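# Put the spirit level into the scissor lift's tool tray

## Task

Take the spirit level off the cable runway and set it in the tool tray mounted on the scissor lift's guardrail so that every part of it sits lower than the tray's rim. The level must stay there without the robot holding it. The attempt fails if the level ends up below the lift platform, or if the robot topples or is left leaning.

## Robot and tools

ROBOT. The LinearBot has a base that drives in any direction and a column about 1.75 m tall. A carriage slides 0 to 1.0 m along the column (lift_m) and carries two identical six-joint arms, each with a two-finger gripper. Arm bases sit near 0.57 m + lift_m above the floor, and some carriage parts hang about 0.15 m under them. A hand reaches 0.78 m from its shoulder but only about 0.38 m below its arm base. A hand is roughly 0.16 m long, 0.1 m wide, 0.14 m when open. Parked arm joints 1-6: 0, 0.05, 0.05, 1.45, 0, 0; with both parked the footprint is about 0.95 m wide by 0.7 m long. Cameras: carriage_camera (fixed, facing forward, tilted ~20 degrees down), left_wrist_camera and right_wrist_camera (each looking out past its fingertips). Images are 896x504; calibration data (intrinsics, distortion, T_world_to_cam) is supplied and may be off slightly, more so for wrist cameras.

FRAMES. Base frame: origin on the floor below the base centre, x forward, y left, z up. left_hand and right_hand are reported in it: the point between that gripper's pads, plus quat_wxyz. The hand's z axis runs along the fingers and they open along its y axis; an upright hand with joints 1, 5, 6 at 0 reads (1, 0, 0, 0). base_odometry is relative to where the base began the scene and comes only from wheel rotation, so slip looks like motion; heading is positive leftward, -3.142 to 3.142.

execute_actions. Argument actions: a list holding zero or one action. An action may contain base, joints, or both; they start at once and may finish separately; one action runs at most 15 s. base holds exactly one key, each a relative offset counted from the base's last reported position: translate_m (metres, -2 to 2, forward positive), strafe_m (metres, -2 to 2, left positive), rotate_rad (radians, -6.3 to 6.3, counter-clockwise positive). joints is a map of named absolute targets, one key per joint, any subset of both arms: lift_m 0 to 1 m; left_/right_joint1_rad -2.617 to 3.054 (yaw about vertical, 0 ahead, positive left); joint2_rad 0 to 3.141 (shoulder: 0 upper arm back and level, 1.57 vertical, 3.14 forward and level); joint3_rad 0 to 3.141 (elbow, 0 folded, 3.14 straight); joint4_rad -1.57 to 1.57 (wrist pitch, positive lifts fingertips); joint5_rad -1.57 to 1.57 (wrist yaw, positive swings fingertips RIGHT, opposite to joint1); joint6_rad -2.094 to 2.094 (roll about finger axis, positive clockwise viewed from forearm); left_/right_gripper_m 0 to 0.093 m pad gap. Arm joints move up to 1.8 rad/s (1-3) and 2.7 rad/s (4-6). A joint you omit keeps chasing its previous target. Optional cameras: list of camera names or "all"; omitted/null means all, [] means none. An empty actions list only reports state and images. Any unknown key, bad camera name or out-of-range number rejects the call with no motion. If a result reports a stop, later motion calls and finished_scene in the same reply are skipped.

wait: seconds, 0 to 10; reports like an empty action. zoom_image: camera plus region [x0, y0, x1, y1] in pixels of that camera's latest full image (origin top-left, at most 504x504). read_manual: optional section, only "licences". finished_scene: scene = the current scene's number; irreversible, and the task must already hold.

RESULTS. pictures lists image order. base_status/joint_status per motion: done (for the base, wheels turned the commanded amount, slip included; a 1-2 mm move may fall short yet say done); off_target (resting away from target, possibly still pushing; normal for a gripper holding something); contact_stop or time_out (old target dropped, holds current spot); not_followed with a "joint command not followed" line and cause (arm targets withheld by a self-collision check; gripper still obeys; the withheld targets may be retried on later actions); limit_stop_at_motor_heat (re-send target). on_its_own covers uncommanded parts; "held at" is the held target, not the position. motor_effort: percent of max, positive toward larger joint values, bracket = peak of last action; biased and noisy. Lift effort grows with load; if it keeps dropping while lowering, a hand or load is resting on something. drive_wheels (ignore sign) staying higher at rest than after free driving means the base is pushing on something. Motor temperatures: per-arm blocks in joint_positions order; MOTOR HOT from 75 °C; 90 °C pauses that arm 10 s; 100 °C makes the arm go limp and drop. Stretched arms and held loads heat quickly, even while you deliberate. ARM HIT means a hard self-collision.

CAUTIONS. Hand readings drift, worse at long reach; a level hand with 1 kg sags 10-17 cm and a straight arm may not lift 1 kg. Grip force is about 45-60 N per pad. Arms have no contact stop: a blocked arm keeps pressing and snaps onward when freed. The base stops on contact only after impact, may roll ~0.3 m after an arm touches, and arms go unwatched during turns. After a blocked drive, back off about 0.2 m the way you came (undo a turn), repeat if still pressed; a retry may itself stop falsely. Don't reverse into a table edge the column could catch. Tipping: worst with high carriage, outstretched arms, loads, pulling, or sudden stops; ~1.5 kg per hand with both arms forward can topple it, and only images reveal a lean. Never let the arms press or strike each other hard. If an arm is withheld, move it clear alone first, then the other. Loose items may get nudged by outside pushes; never knock anything to the floor or out of the work area, and avoid drops and slams. The robot holds the last command while you think.

Each tool is called after ">>>" as name(argument=value, ...) on one line, values as JSON.

## Session

>>> execute_actions(actions=[])

Scene clock: 0.00 s.
Motor temperatures (°C, as the motors report them): left_arm=[22 21 20 20 21 22] | right_arm=[22 21 21 21 19 19]
base_odometry: x=+0.000 y=+0.000 heading=+0.000 (m, m, rad; odometry frame)
base_status: not commanded
joint_positions: lift_m=+0.302 left_joint1_rad=-0.019 left_joint2_rad=+0.042 left_joint3_rad=+0.050 left_joint4_rad=+1.414 left_joint5_rad=-0.026 left_joint6_rad=-0.027 left_gripper_m=+0.095 right_joint1_rad=-0.005 right_joint2_rad=+0.015 right_joint3_rad=+0.023 right_joint4_rad=+1.476 right_joint5_rad=-0.017 right_joint6_rad=-0.046 right_gripper_m=+0.095
joint_status: not commanded
motor_effort: lift_m=+23 drive_wheels=+3 (%)
left_hand: x=+0.3155 y=+0.3413 z=+1.3044 quat_wxyz=(+0.997, -0.013, +0.075, -0.022) (m; base frame)
right_hand: x=+0.2999 y=-0.3347 z=+1.2992 quat_wxyz=(+0.999, -0.009, +0.043, -0.025) (m; base frame)
pictures: carriage_camera, left_wrist_camera, right_wrist_camera
Images, in order (width x height): carriage_camera 896x504, left_wrist_camera 896x504, right_wrist_camera 896x504.

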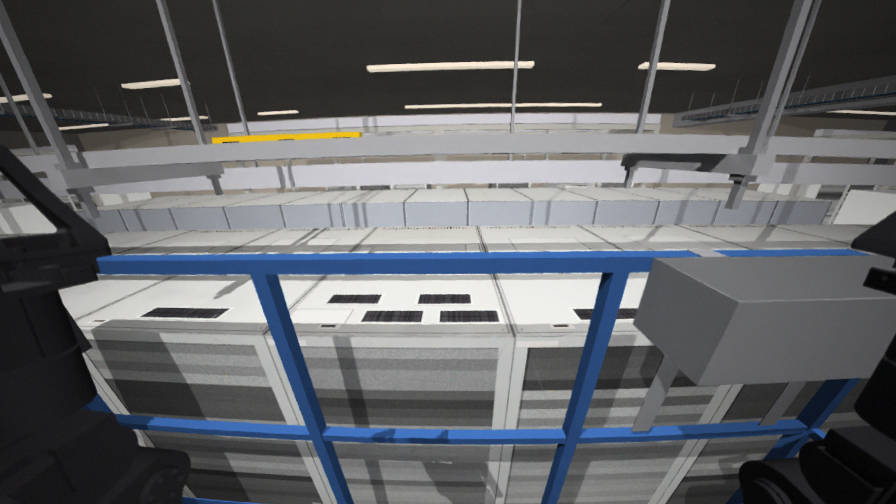

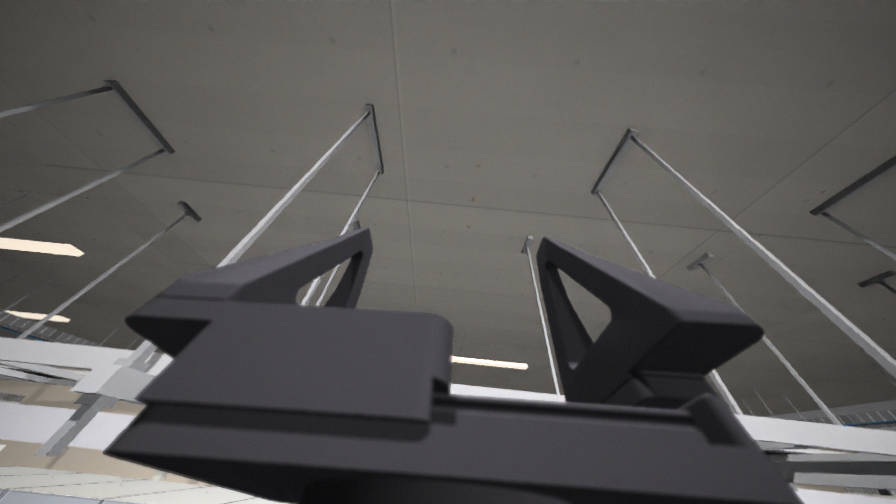

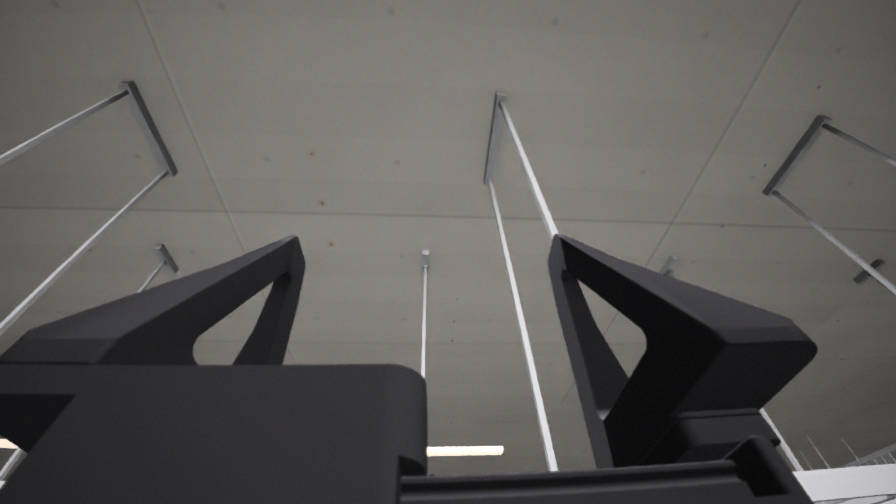

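>>> zoom_image(camera="carriage_camera", region=[150, 90, 450, 260])

>>> execute_actions(actions=[{"joints":{"lift_m":0.6}}])

Region (150, 90, 450, 260) of carriage_camera's 896x504 image, scaled by 1.680, with more detail than that image has; it fills the top 286 rows of this view, and the rest is white.

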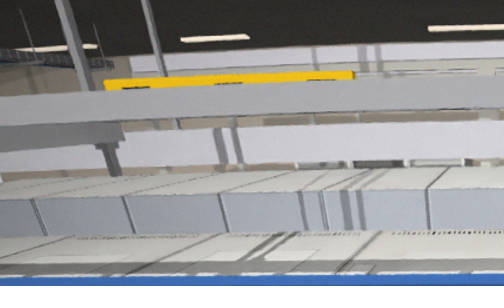

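Scene clock: 2.03 s.
Motor temperatures (°C, as the motors report them): left_arm=[22 21 20 20 21 22] | right_arm=[22 22 21 21 19 19]
base_odometry: x=+0.000 y=+0.000 heading=+0.000 (m, m, rad; odometry frame)
base_status: not commanded
joint_positions: lift_m=+0.600 left_joint1_rad=-0.019 left_joint2_rad=+0.042 left_joint3_rad=+0.050 left_joint4_rad=+1.414 left_joint5_rad=-0.026 left_joint6_rad=-0.027 left_gripper_m=+0.095 right_joint1_rad=-0.005 right_joint2_rad=+0.015 right_joint3_rad=+0.023 right_joint4_rad=+1.476 right_joint5_rad=-0.017 right_joint6_rad=-0.046 right_gripper_m=+0.095
joint_status: all done
motor_effort: lift_m=+24(29) drive_wheels=+0(0) (%)
left_hand: x=+0.3155 y=+0.3413 z=+1.6023 quat_wxyz=(+0.997, -0.013, +0.075, -0.022) (m; base frame)
right_hand: x=+0.2999 y=-0.3347 z=+1.5971 quat_wxyz=(+0.999, -0.009, +0.043, -0.025) (m; base frame)
pictures: carriage_camera, left_wrist_camera, right_wrist_camera
camera_calibration (this result's frames):
carriage_camera: T_world_to_cam=[[0.0565082, -0.998243, -0.0178249, 0.0148309], [-0.361133, -0.00379179, -0.932507, 1.54268], [0.930801, 0.0591314, -0.360712, 0.402347], [0, 0, 0, 1]] pos_world=[0.18177, -0.00313698, 1.58396]
left_wrist_camera: T_world_to_cam=[[-0.0615399, -0.995098, 0.0774094, 0.23639], [0.678881, -0.0985846, -0.7276, 0.988684], [0.731665, 0.00777526, 0.68162, -1.20254], [0, 0, 0, 1]] pos_world=[0.223206, 0.34205, 1.52074]
right_wrist_camera: T_world_to_cam=[[-0.0705696, -0.997432, -0.0122132, -0.303047], [0.73367, -0.0436049, -0.678106, 0.850903], [0.675832, -0.0568141, 0.734863, -1.27501], [0, 0, 0, 1]] pos_world=[0.216027, -0.337604, 1.51026]
Images, in order (width x height): carriage_camera 896x504, left_wrist_camera 896x504, right_wrist_camera 896x504.

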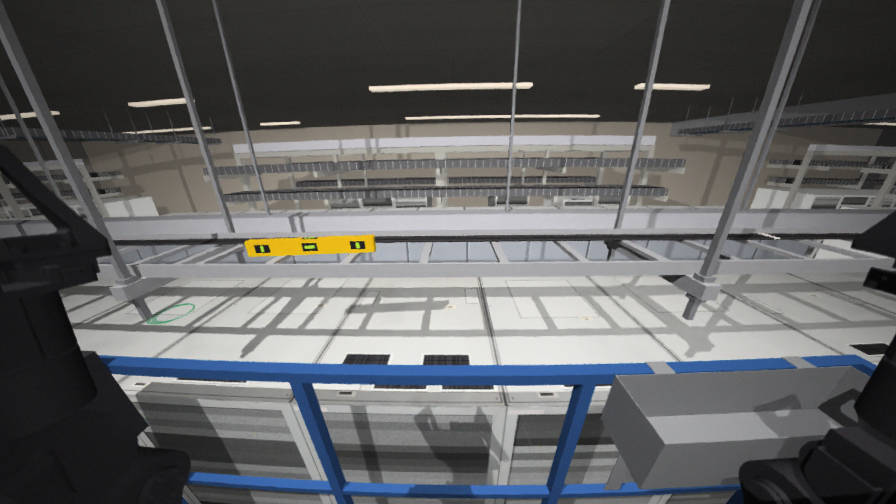

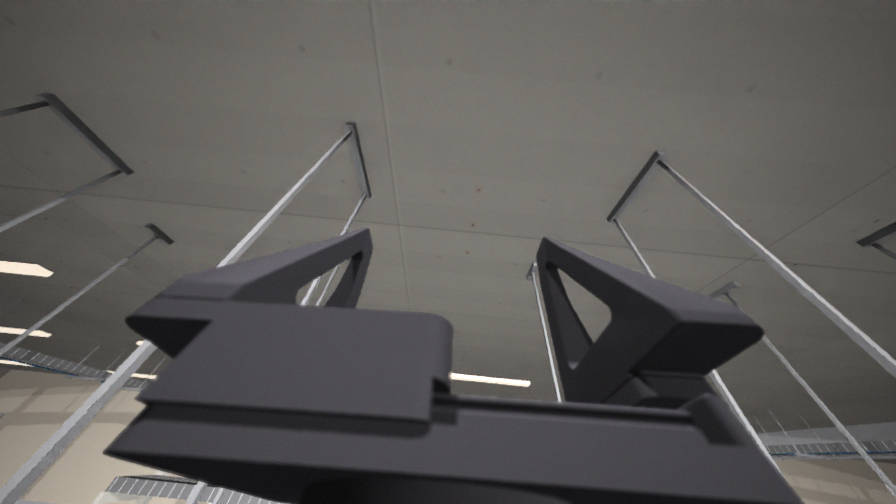

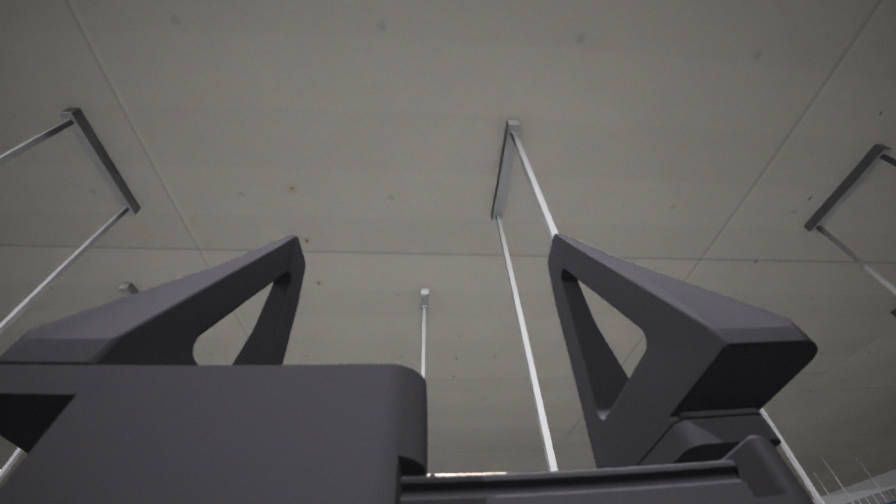

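>>> zoom_image(camera="carriage_camera", region=[200, 200, 420, 320])

>>> zoom_image(camera="carriage_camera", region=[560, 320, 896, 504])

Region (200, 200, 420, 320) of carriage_camera's 896x504 image, scaled by 2.291, with more detail than that image has; it fills the top 275 rows of this view, and the rest is white.

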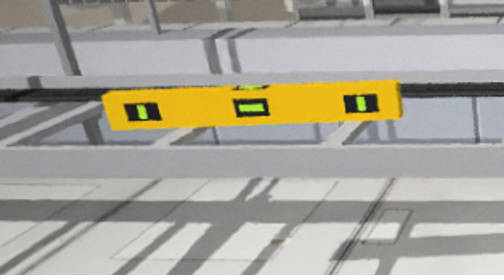

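Region (560, 320, 896, 504) of carriage_camera's 896x504 image, scaled by 1.500, with more detail than that image has; it fills the top 276 rows of this view, and the rest is white.

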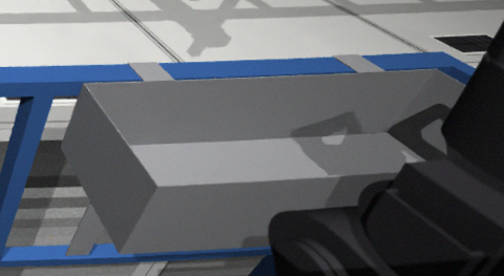

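>>> execute_actions(actions=[{"joints":{"left_joint4_rad":-0.3,"left_joint5_rad":-1.2,"right_joint4_rad":-0.3,"right_joint5_rad":1.2,"left_joint6_rad":0.6,"right_joint6_rad":-0.6}}])

Scene clock: 6.83 s.
Motor temperatures (°C, as the motors report them): left_arm=[22 21 20 20 21 22] | right_arm=[22 22 22 22 19 19]
base_odometry: x=+0.000 y=+0.000 heading=+0.000 (m, m, rad; odometry frame)
base_status: not commanded
joint_positions: lift_m=+0.600 left_joint1_rad=-0.019 left_joint2_rad=+0.042 left_joint3_rad=+0.050 left_joint4_rad=-0.292 left_joint5_rad=-1.194 left_joint6_rad=+0.595 left_gripper_m=+0.095 right_joint1_rad=-0.005 right_joint2_rad=+0.015 right_joint3_rad=+0.023 right_joint4_rad=-0.295 right_joint5_rad=+1.195 right_joint6_rad=-0.592 right_gripper_m=+0.095
joint_status: all done
motor_effort: lift_m=+24(25) drive_wheels=+0(0) (%)
left_hand: x=+0.4136 y=+0.4948 z=+1.3207 quat_wxyz=(+0.348, -0.122, +0.733, +0.572) (m; base frame)
right_hand: x=+0.4093 y=-0.4981 z=+1.3134 quat_wxyz=(+0.341, +0.131, +0.731, -0.576) (m; base frame)
pictures: carriage_camera, left_wrist_camera, right_wrist_camera
camera_calibration (this result's frames):
carriage_camera: T_world_to_cam=[[0.0565082, -0.998243, -0.0178249, 0.0148309], [-0.361133, -0.00379179, -0.932507, 1.54268], [0.930801, 0.0591314, -0.360712, 0.402347], [0, 0, 0, 1]] pos_world=[0.18177, -0.00313698, 1.58396]
left_wrist_camera: T_world_to_cam=[[0.611105, -0.280592, -0.740147, 0.86499], [-0.772461, -0.415516, -0.480261, 1.16276], [-0.172786, 0.865225, -0.470671, 0.388163], [0, 0, 0, 1]] pos_world=[0.436659, 0.390009, 1.38135]
right_wrist_camera: T_world_to_cam=[[-0.582003, -0.264999, 0.768796, -0.913368], [-0.788684, 0.414278, -0.45426, 1.1283], [-0.198117, -0.870718, -0.450111, 0.358897], [0, 0, 0, 1]] pos_world=[0.429392, -0.396973, 1.37628]
Images, in order (width x height): carriage_camera 896x504, left_wrist_camera 896x504, right_wrist_camera 896x504.

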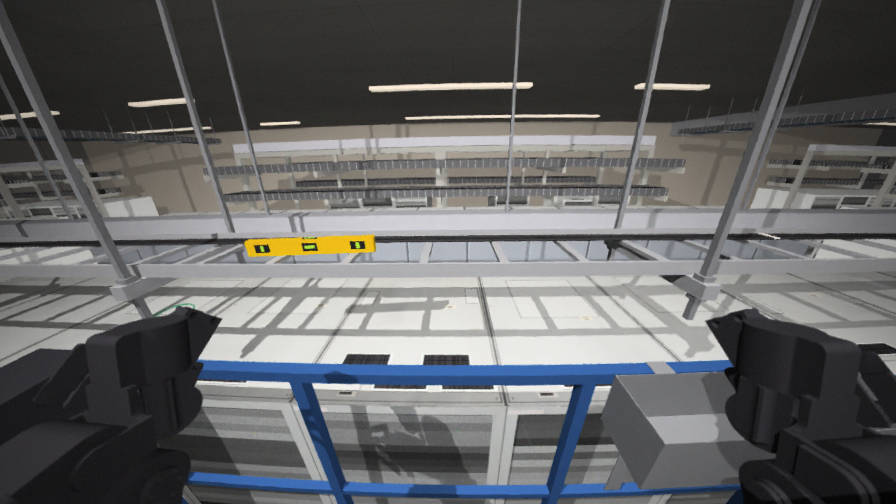

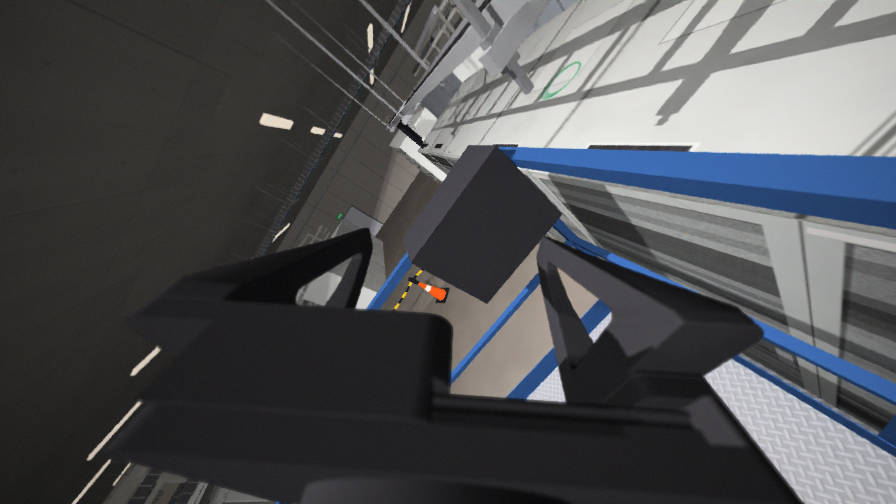

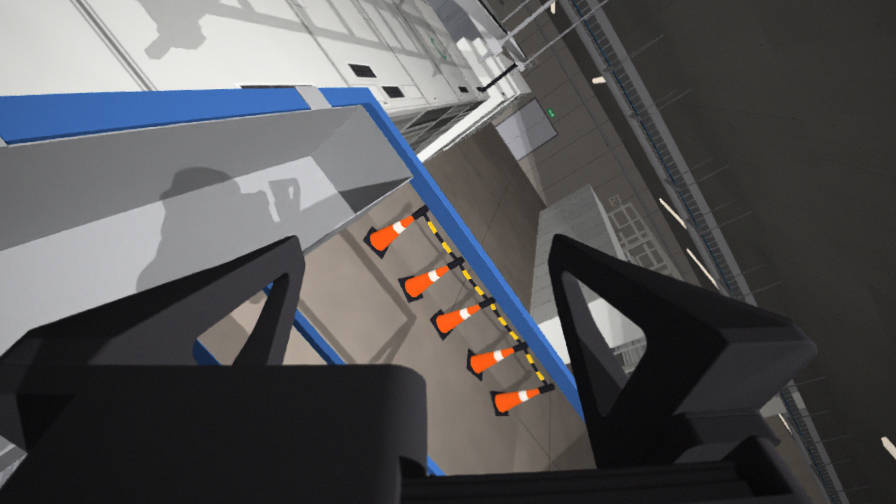

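>>> execute_actions(actions=[{"base":{"strafe_m":0.58},"joints":{"lift_m":0.8,"left_joint4_rad":1.45,"left_joint5_rad":0,"left_joint6_rad":0,"right_joint4_rad":1.0,"right_joint5_rad":0,"right_joint6_rad":0}}], cameras=["carriage_camera"])

>>> execute_actions(actions=[{"base":{"translate_m":0.2}}], cameras=["carriage_camera"])

Scene clock: 12.37 s.
Motor temperatures (°C, as the motors report them): left_arm=[22 21 21 21 21 22] | right_arm=[22 22 23 23 19 19]
base_odometry: x=+0.000 y=+0.580 heading=+0.000 (m, m, rad; odometry frame)
base_status: done
joint_positions: lift_m=+0.800 left_joint1_rad=-0.019 left_joint2_rad=+0.042 left_joint3_rad=+0.050 left_joint4_rad=+1.442 left_joint5_rad=-0.003 left_joint6_rad=+0.006 left_gripper_m=+0.095 right_joint1_rad=-0.005 right_joint2_rad=+0.015 right_joint3_rad=+0.023 right_joint4_rad=+0.987 right_joint5_rad=+0.003 right_joint6_rad=-0.008 right_gripper_m=+0.095
joint_status: all done
motor_effort: lift_m=+25(27) drive_wheels=-4(11) (%)
left_hand: x=+0.3086 y=+0.3374 z=+1.8034 quat_wxyz=(+0.998, -0.001, +0.061, -0.007) (m; base frame)
right_hand: x=+0.4126 y=-0.3386 z=+1.7584 quat_wxyz=(+0.959, +0.001, +0.284, -0.007) (m; base frame)
pictures: carriage_camera
camera_calibration (this result's frames):
carriage_camera: T_world_to_cam=[[0.0565082, -0.998243, -0.0178249, 0.0183962], [-0.361133, -0.00379179, -0.932507, 1.7292], [0.930801, 0.0591314, -0.360712, 0.474496], [0, 0, 0, 1]] pos_world=[0.18177, -0.00313698, 1.78398]
Images, in order (width x height): carriage_camera 896x504.

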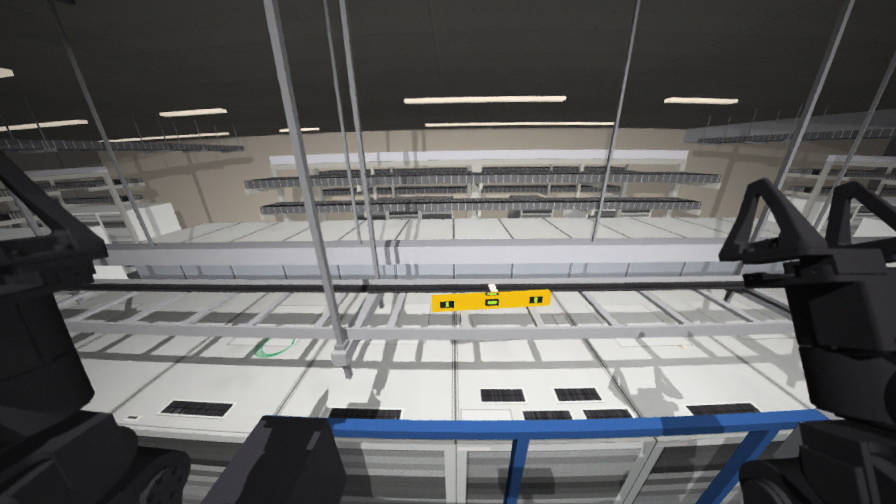

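Scene clock: 14.43 s.
Motor temperatures (°C, as the motors report them): left_arm=[22 21 21 21 21 22] | right_arm=[22 22 23 23 19 19]
base_odometry: x=+0.200 y=+0.580 heading=+0.001 (m, m, rad; odometry frame)
base_status: done
joint_positions: lift_m=+0.800 left_joint1_rad=-0.019 left_joint2_rad=+0.042 left_joint3_rad=+0.050 left_joint4_rad=+1.443 left_joint5_rad=-0.003 left_joint6_rad=+0.006 left_gripper_m=+0.095 right_joint1_rad=-0.005 right_joint2_rad=+0.015 right_joint3_rad=+0.023 right_joint4_rad=+0.988 right_joint5_rad=+0.003 right_joint6_rad=-0.008 right_gripper_m=+0.095
joint_status: not commanded
motor_effort: lift_m=+25(24) drive_wheels=-6(13) (%)
left_hand: x=+0.3083 y=+0.3374 z=+1.8034 quat_wxyz=(+0.998, -0.001, +0.060, -0.007) (m; base frame)
right_hand: x=+0.4123 y=-0.3386 z=+1.7585 quat_wxyz=(+0.959, +0.001, +0.283, -0.007) (m; base frame)
pictures: carriage_camera
camera_calibration (this result's frames):
carriage_camera: T_world_to_cam=[[0.0565082, -0.998243, -0.0178249, 0.0183962], [-0.361133, -0.00379179, -0.932507, 1.7292], [0.930801, 0.0591314, -0.360712, 0.474496], [0, 0, 0, 1]] pos_world=[0.18177, -0.00313698, 1.78398]
Images, in order (width x height): carriage_camera 896x504.

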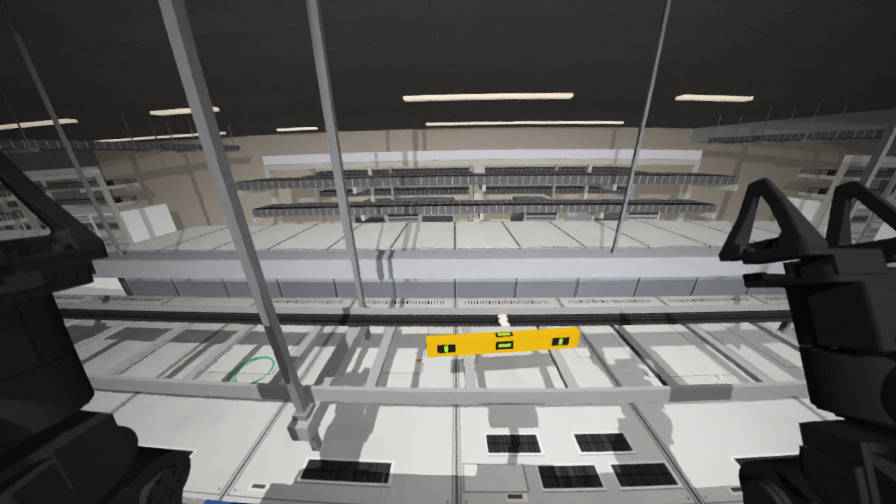

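>>> zoom_image(camera="carriage_camera", region=[400, 290, 620, 420])

Region (400, 290, 620, 420) of carriage_camera's 896x504 image, scaled by 2.291, with more detail than that image has; it fills the top 298 rows of this view, and the rest is white.

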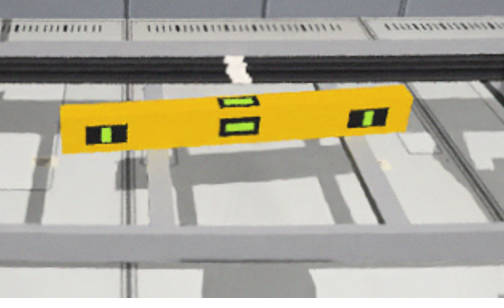

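>>> execute_actions(actions=[{"base":{"translate_m":0.05},"joints":{"lift_m":1.0,"right_joint1_rad":0.52,"right_joint2_rad":1.6,"right_joint3_rad":1.2,"right_joint4_rad":0.0,"right_joint6_rad":-1.14}}], cameras=["carriage_camera"])

>>> execute_actions(actions=[{"joints":{"right_joint2_rad":2.45,"right_joint3_rad":1.6,"right_joint4_rad":-0.72}}], cameras=["carriage_camera","right_wrist_camera"])

Scene clock: 17.80 s.
Motor temperatures (°C, as the motors report them): left_arm=[22 22 21 21 21 22] | right_arm=[22 22 24 23 19 19]
base_odometry: x=+0.250 y=+0.581 heading=+0.001 (m, m, rad; odometry frame)
base_status: done
joint_positions: lift_m=+1.000 left_joint1_rad=-0.019 left_joint2_rad=+0.042 left_joint3_rad=+0.050 left_joint4_rad=+1.445 left_joint5_rad=-0.002 left_joint6_rad=+0.006 left_gripper_m=+0.095 right_joint1_rad=+0.513 right_joint2_rad=+1.610 right_joint3_rad=+1.181 right_joint4_rad=-0.007 right_joint5_rad=+0.002 right_joint6_rad=-1.131 right_gripper_m=+0.095
joint_status: all done
motor_effort: lift_m=+24(30) drive_wheels=-5(11) (%)
left_hand: x=+0.3079 y=+0.3372 z=+2.0035 quat_wxyz=(+0.998, +0.000, +0.059, -0.007) (m; base frame)
right_hand: x=+0.7148 y=-0.0918 z=+1.7992 quat_wxyz=(+0.512, -0.617, +0.574, -0.164) (m; base frame)
pictures: carriage_camera
camera_calibration (this result's frames):
carriage_camera: T_world_to_cam=[[0.0565082, -0.998243, -0.0178249, 0.0219616], [-0.361133, -0.00379179, -0.932507, 1.91572], [0.930801, 0.0591314, -0.360712, 0.546647], [0, 0, 0, 1]] pos_world=[0.18177, -0.00313698, 1.984]
Images, in order (width x height): carriage_camera 896x504.

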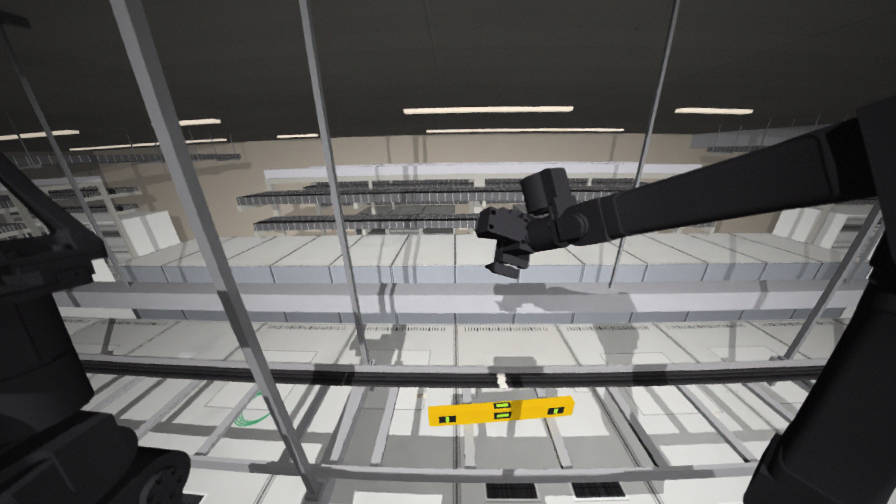

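Scene clock: 19.13 s.
Motor temperatures (°C, as the motors report them): left_arm=[22 22 21 21 21 22] | right_arm=[22 23 24 23 19 19]
base_odometry: x=+0.250 y=+0.581 heading=+0.001 (m, m, rad; odometry frame)
base_status: not commanded
joint_positions: lift_m=+1.000 left_joint1_rad=-0.019 left_joint2_rad=+0.042 left_joint3_rad=+0.050 left_joint4_rad=+1.445 left_joint5_rad=-0.002 left_joint6_rad=+0.006 left_gripper_m=+0.095 right_joint1_rad=+0.513 right_joint2_rad=+2.467 right_joint3_rad=+1.592 right_joint4_rad=-0.719 right_joint5_rad=+0.002 right_joint6_rad=-1.131 right_gripper_m=+0.095
joint_status: all done
motor_effort: lift_m=+23(25) drive_wheels=-5(6) (%)
left_hand: x=+0.3079 y=+0.3372 z=+2.0035 quat_wxyz=(+0.998, +0.000, +0.059, -0.007) (m; base frame)
right_hand: x=+0.6474 y=-0.1298 z=+1.4560 quat_wxyz=(-0.011, -0.733, +0.680, +0.003) (m; base frame)
pictures: carriage_camera, right_wrist_camera
camera_calibration (this result's frames):
carriage_camera: T_world_to_cam=[[0.0565082, -0.998243, -0.0178249, 0.0219616], [-0.361133, -0.00379179, -0.932507, 1.91572], [0.930801, 0.0591314, -0.360712, 0.546647], [0, 0, 0, 1]] pos_world=[0.18177, -0.00313698, 1.984]
right_wrist_camera: T_world_to_cam=[[0.995592, 0.0926272, 0.014735, -0.663864], [0.0634098, -0.78049, 0.621944, -1.04539], [0.0691095, -0.618268, -0.782923, 1.13525], [0, 0, 0, 1]] pos_world=[0.648769, -0.0525382, 1.54877]
Images, in order (width x height): carriage_camera 896x504, right_wrist_camera 896x504.

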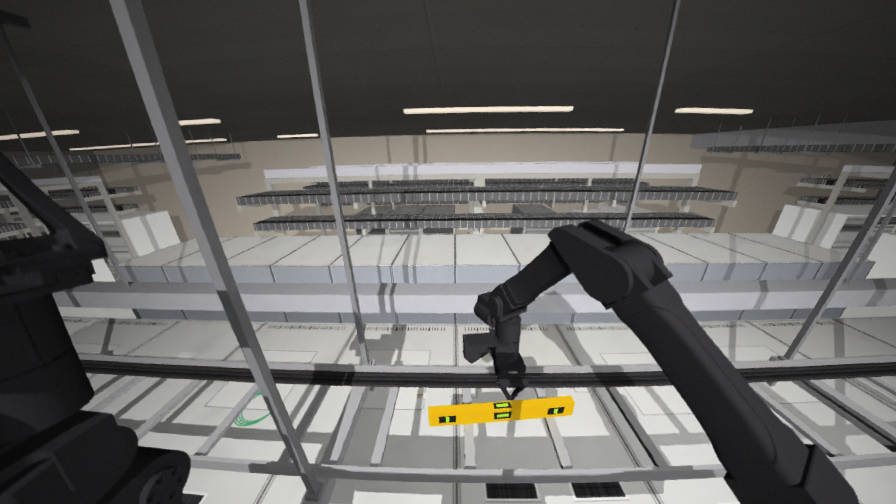

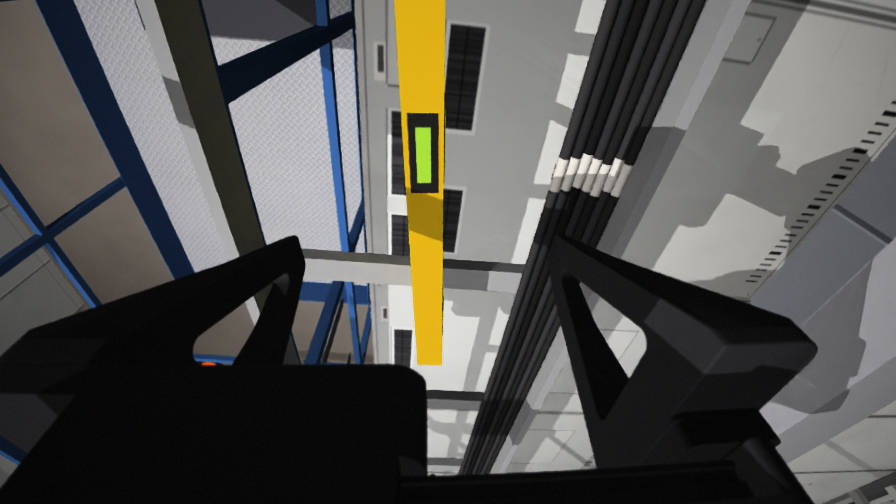

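>>> execute_actions(actions=[{"joints":{"lift_m":0.885}}], cameras=["carriage_camera","right_wrist_camera"])

Scene clock: 20.80 s.
Motor temperatures (°C, as the motors report them): left_arm=[22 22 22 21 21 22] | right_arm=[22 24 24 23 19 19]
base_odometry: x=+0.250 y=+0.581 heading=+0.001 (m, m, rad; odometry frame)
base_status: not commanded
joint_positions: lift_m=+0.885 left_joint1_rad=-0.019 left_joint2_rad=+0.042 left_joint3_rad=+0.050 left_joint4_rad=+1.445 left_joint5_rad=-0.002 left_joint6_rad=+0.006 left_gripper_m=+0.095 right_joint1_rad=+0.513 right_joint2_rad=+2.459 right_joint3_rad=+1.592 right_joint4_rad=-0.720 right_joint5_rad=+0.001 right_joint6_rad=-1.131 right_gripper_m=+0.095
joint_status: all done
motor_effort: lift_m=+21(22) drive_wheels=-5(6) (%)
left_hand: x=+0.3078 y=+0.3372 z=+1.8888 quat_wxyz=(+0.998, +0.000, +0.059, -0.007) (m; base frame)
right_hand: x=+0.6486 y=-0.1290 z=+1.3443 quat_wxyz=(-0.008, -0.733, +0.681, +0.002) (m; base frame)
pictures: carriage_camera, right_wrist_camera
camera_calibration (this result's frames):
carriage_camera: T_world_to_cam=[[0.0565082, -0.998243, -0.0178249, 0.0199174], [-0.361133, -0.00379179, -0.932507, 1.80878], [0.930801, 0.0591314, -0.360712, 0.505279], [0, 0, 0, 1]] pos_world=[0.18177, -0.00313698, 1.86932]
right_wrist_camera: T_world_to_cam=[[0.995501, 0.0925448, 0.0203432, -0.670997], [0.0601241, -0.782879, 0.619262, -0.969886], [0.0732357, -0.615253, -0.784921, 1.04859], [0, 0, 0, 1]] pos_world=[0.649497, -0.0520594, 1.43732]
Images, in order (width x height): carriage_camera 896x504, right_wrist_camera 896x504.

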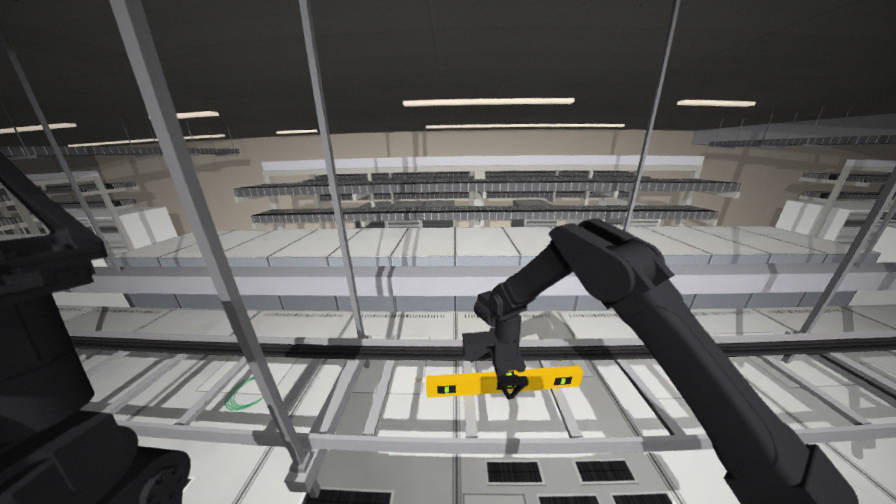

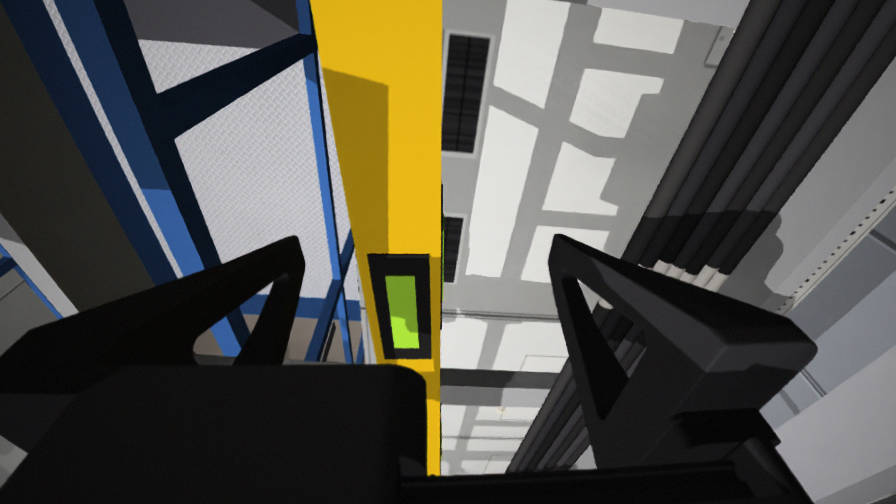

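>>> execute_actions(actions=[{"joints":{"lift_m":0.87}}], cameras=[])

>>> execute_actions(actions=[{"joints":{"right_gripper_m":0.0}}], cameras=["carriage_camera","right_wrist_camera"])

Scene clock: 21.77 s.
Motor temperatures (°C, as the motors report them): left_arm=[22 22 22 20 21 22] | right_arm=[22 25 24 23 19 19]
base_odometry: x=+0.250 y=+0.581 heading=+0.001 (m, m, rad; odometry frame)
base_status: not commanded
joint_positions: lift_m=+0.870 left_joint1_rad=-0.019 left_joint2_rad=+0.042 left_joint3_rad=+0.050 left_joint4_rad=+1.445 left_joint5_rad=-0.002 left_joint6_rad=+0.006 left_gripper_m=+0.095 right_joint1_rad=+0.513 right_joint2_rad=+2.462 right_joint3_rad=+1.592 right_joint4_rad=-0.721 right_joint5_rad=+0.001 right_joint6_rad=-1.132 right_gripper_m=+0.095
joint_status: all done
motor_effort: lift_m=+21(21) drive_wheels=-5(6) (%)
left_hand: x=+0.3077 y=+0.3373 z=+1.8738 quat_wxyz=(+0.998, +0.000, +0.059, -0.007) (m; base frame)
right_hand: x=+0.6478 y=-0.1294 z=+1.3280 quat_wxyz=(-0.010, -0.733, +0.680, +0.003) (m; base frame)
pictures: none
No camera images: the call's "cameras" was empty. Leave "cameras" out to get every camera's image.

Scene clock: 22.50 s.
Motor temperatures (°C, as the motors report them): left_arm=[22 22 22 20 21 22] | right_arm=[22 26 24 23 19 19]
base_odometry: x=+0.250 y=+0.581 heading=+0.001 (m, m, rad; odometry frame)
base_status: not commanded
joint_positions: lift_m=+0.870 left_joint1_rad=-0.019 left_joint2_rad=+0.042 left_joint3_rad=+0.050 left_joint4_rad=+1.445 left_joint5_rad=-0.002 left_joint6_rad=+0.006 left_gripper_m=+0.095 right_joint1_rad=+0.514 right_joint2_rad=+2.462 right_joint3_rad=+1.592 right_joint4_rad=-0.727 right_joint5_rad=-0.002 right_joint6_rad=-1.133 right_gripper_m=+0.021
joint_status: right_gripper_m off_target (ended at +0.021, target +0.000)
motor_effort: lift_m=+22(21) drive_wheels=-5(2) (%)
left_hand: x=+0.3077 y=+0.3373 z=+1.8738 quat_wxyz=(+0.998, +0.000, +0.059, -0.007) (m; base frame)
right_hand: x=+0.6461 y=-0.1296 z=+1.3280 quat_wxyz=(-0.012, -0.733, +0.680, +0.005) (m; base frame)
pictures: carriage_camera, right_wrist_camera
camera_calibration (this result's frames):
carriage_camera: T_world_to_cam=[[0.0565082, -0.998243, -0.0178249, 0.0196495], [-0.361133, -0.00379179, -0.932507, 1.79477], [0.930801, 0.0591314, -0.360712, 0.499859], [0, 0, 0, 1]] pos_world=[0.18177, -0.00313698, 1.85429]
right_wrist_camera: T_world_to_cam=[[0.995486, 0.0944131, 0.00968219, -0.653716], [0.0680641, -0.781291, 0.620444, -0.96667], [0.0661427, -0.616985, -0.784191, 1.03905], [0, 0, 0, 1]] pos_world=[0.647835, -0.0524554, 1.42091]
Images, in order (width x height): carriage_camera 896x504, right_wrist_camera 896x504.

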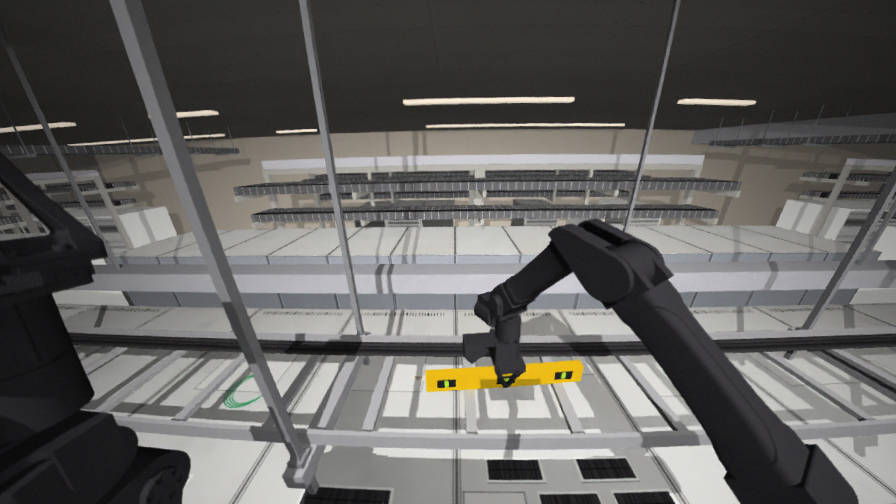

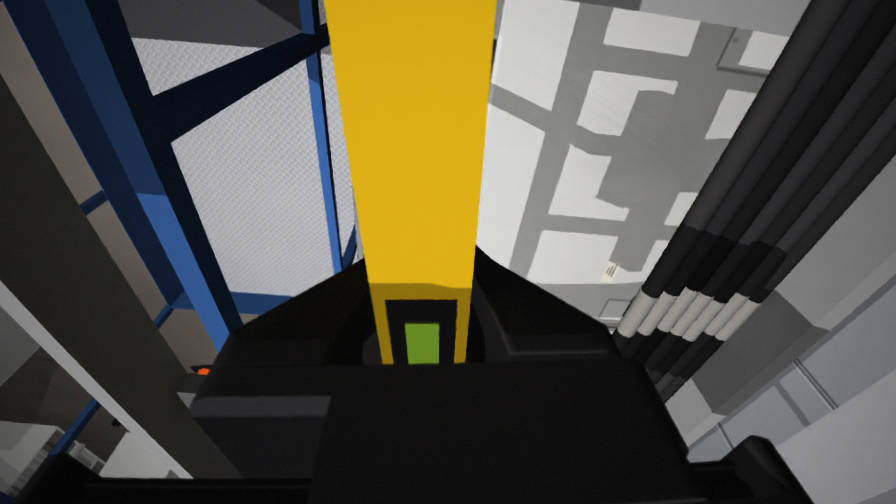

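>>> execute_actions(actions=[{"joints":{"lift_m":1.0}}], cameras=["carriage_camera"])

>>> execute_actions(actions=[{"base":{"translate_m":-0.25}}], cameras=[])

>>> execute_actions(actions=[{"joints":{"right_joint1_rad":0.0,"right_joint2_rad":2.22,"right_joint3_rad":0.82,"right_joint4_rad":-0.17,"right_joint6_rad":-1.57}}], cameras=["carriage_camera"])

Scene clock: 24.67 s.
Motor temperatures (°C, as the motors report them): left_arm=[22 22 22 20 21 22] | right_arm=[22 27 24 23 19 19]
base_odometry: x=+0.250 y=+0.581 heading=+0.001 (m, m, rad; odometry frame)
base_status: not commanded
joint_positions: lift_m=+1.000 left_joint1_rad=-0.019 left_joint2_rad=+0.042 left_joint3_rad=+0.050 left_joint4_rad=+1.445 left_joint5_rad=-0.002 left_joint6_rad=+0.006 left_gripper_m=+0.095 right_joint1_rad=+0.514 right_joint2_rad=+2.468 right_joint3_rad=+1.592 right_joint4_rad=-0.724 right_joint5_rad=+0.000 right_joint6_rad=-1.133 right_gripper_m=+0.021
joint_status: all done
motor_effort: lift_m=+25(29) drive_wheels=+2(2) (%)
left_hand: x=+0.3077 y=+0.3373 z=+2.0034 quat_wxyz=(+0.998, +0.000, +0.059, -0.007) (m; base frame)
right_hand: x=+0.6460 y=-0.1300 z=+1.4555 quat_wxyz=(-0.013, -0.733, +0.680, +0.004) (m; base frame)
pictures: carriage_camera
camera_calibration (this result's frames):
carriage_camera: T_world_to_cam=[[0.0565082, -0.998243, -0.0178249, 0.0219604], [-0.361133, -0.00379179, -0.932507, 1.91566], [0.930801, 0.0591314, -0.360712, 0.546623], [0, 0, 0, 1]] pos_world=[0.18177, -0.00313698, 1.98393]
Images, in order (width x height): carriage_camera 896x504.

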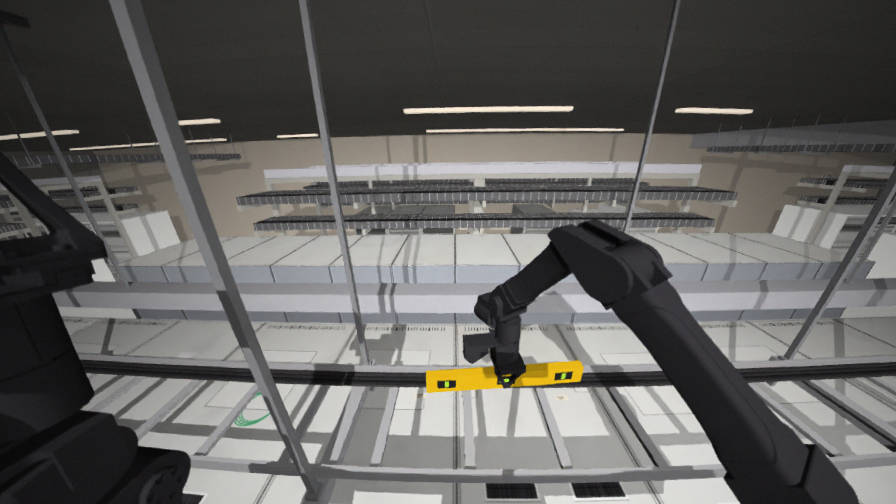

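Scene clock: 27.03 s.
Motor temperatures (°C, as the motors report them): left_arm=[22 22 22 20 21 22] | right_arm=[22 29 24 23 19 19]
base_odometry: x=+0.000 y=+0.581 heading=+0.001 (m, m, rad; odometry frame)
base_status: done
joint_positions: lift_m=+1.000 left_joint1_rad=-0.019 left_joint2_rad=+0.042 left_joint3_rad=+0.050 left_joint4_rad=+1.447 left_joint5_rad=-0.001 left_joint6_rad=+0.005 left_gripper_m=+0.095 right_joint1_rad=+0.514 right_joint2_rad=+2.468 right_joint3_rad=+1.592 right_joint4_rad=-0.723 right_joint5_rad=+0.000 right_joint6_rad=-1.133 right_gripper_m=+0.021
joint_status: not commanded
motor_effort: lift_m=+25(25) drive_wheels=+0(12) (%)
left_hand: x=+0.3074 y=+0.3371 z=+2.0035 quat_wxyz=(+0.998, +0.000, +0.058, -0.007) (m; base frame)
right_hand: x=+0.6461 y=-0.1299 z=+1.4555 quat_wxyz=(-0.013, -0.733, +0.680, +0.004) (m; base frame)
pictures: none
No camera images: the call's "cameras" was empty. Leave "cameras" out to get every camera's image.

Scene clock: 28.43 s.
Motor temperatures (°C, as the motors report them): left_arm=[22 22 22 20 21 22] | right_arm=[22 30 24 23 19 19]
base_odometry: x=+0.000 y=+0.581 heading=+0.001 (m, m, rad; odometry frame)
base_status: not commanded
joint_positions: lift_m=+1.000 left_joint1_rad=-0.019 left_joint2_rad=+0.042 left_joint3_rad=+0.050 left_joint4_rad=+1.447 left_joint5_rad=-0.001 left_joint6_rad=+0.005 left_gripper_m=+0.095 right_joint1_rad=-0.009 right_joint2_rad=+2.235 right_joint3_rad=+0.820 right_joint4_rad=-0.187 right_joint5_rad=+0.005 right_joint6_rad=-1.562 right_gripper_m=+0.021
joint_status: all done
motor_effort: lift_m=+24(24) drive_wheels=-3(0) (%)
left_hand: x=+0.3074 y=+0.3371 z=+2.0035 quat_wxyz=(+0.998, +0.000, +0.058, -0.007) (m; base frame)
right_hand: x=+0.5506 y=-0.3409 z=+1.4157 quat_wxyz=(-0.013, -0.701, +0.713, +0.009) (m; base frame)
pictures: carriage_camera
camera_calibration (this result's frames):
carriage_camera: T_world_to_cam=[[0.0565082, -0.998243, -0.0178249, 0.0219604], [-0.361133, -0.00379179, -0.932507, 1.91566], [0.930801, 0.0591314, -0.360712, 0.546623], [0, 0, 0, 1]] pos_world=[0.18177, -0.00313698, 1.98393]
Images, in order (width x height): carriage_camera 896x504.

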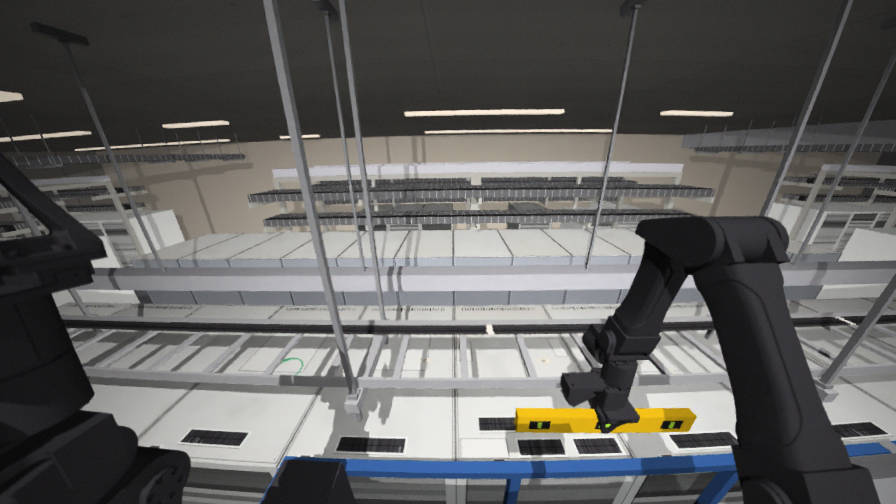

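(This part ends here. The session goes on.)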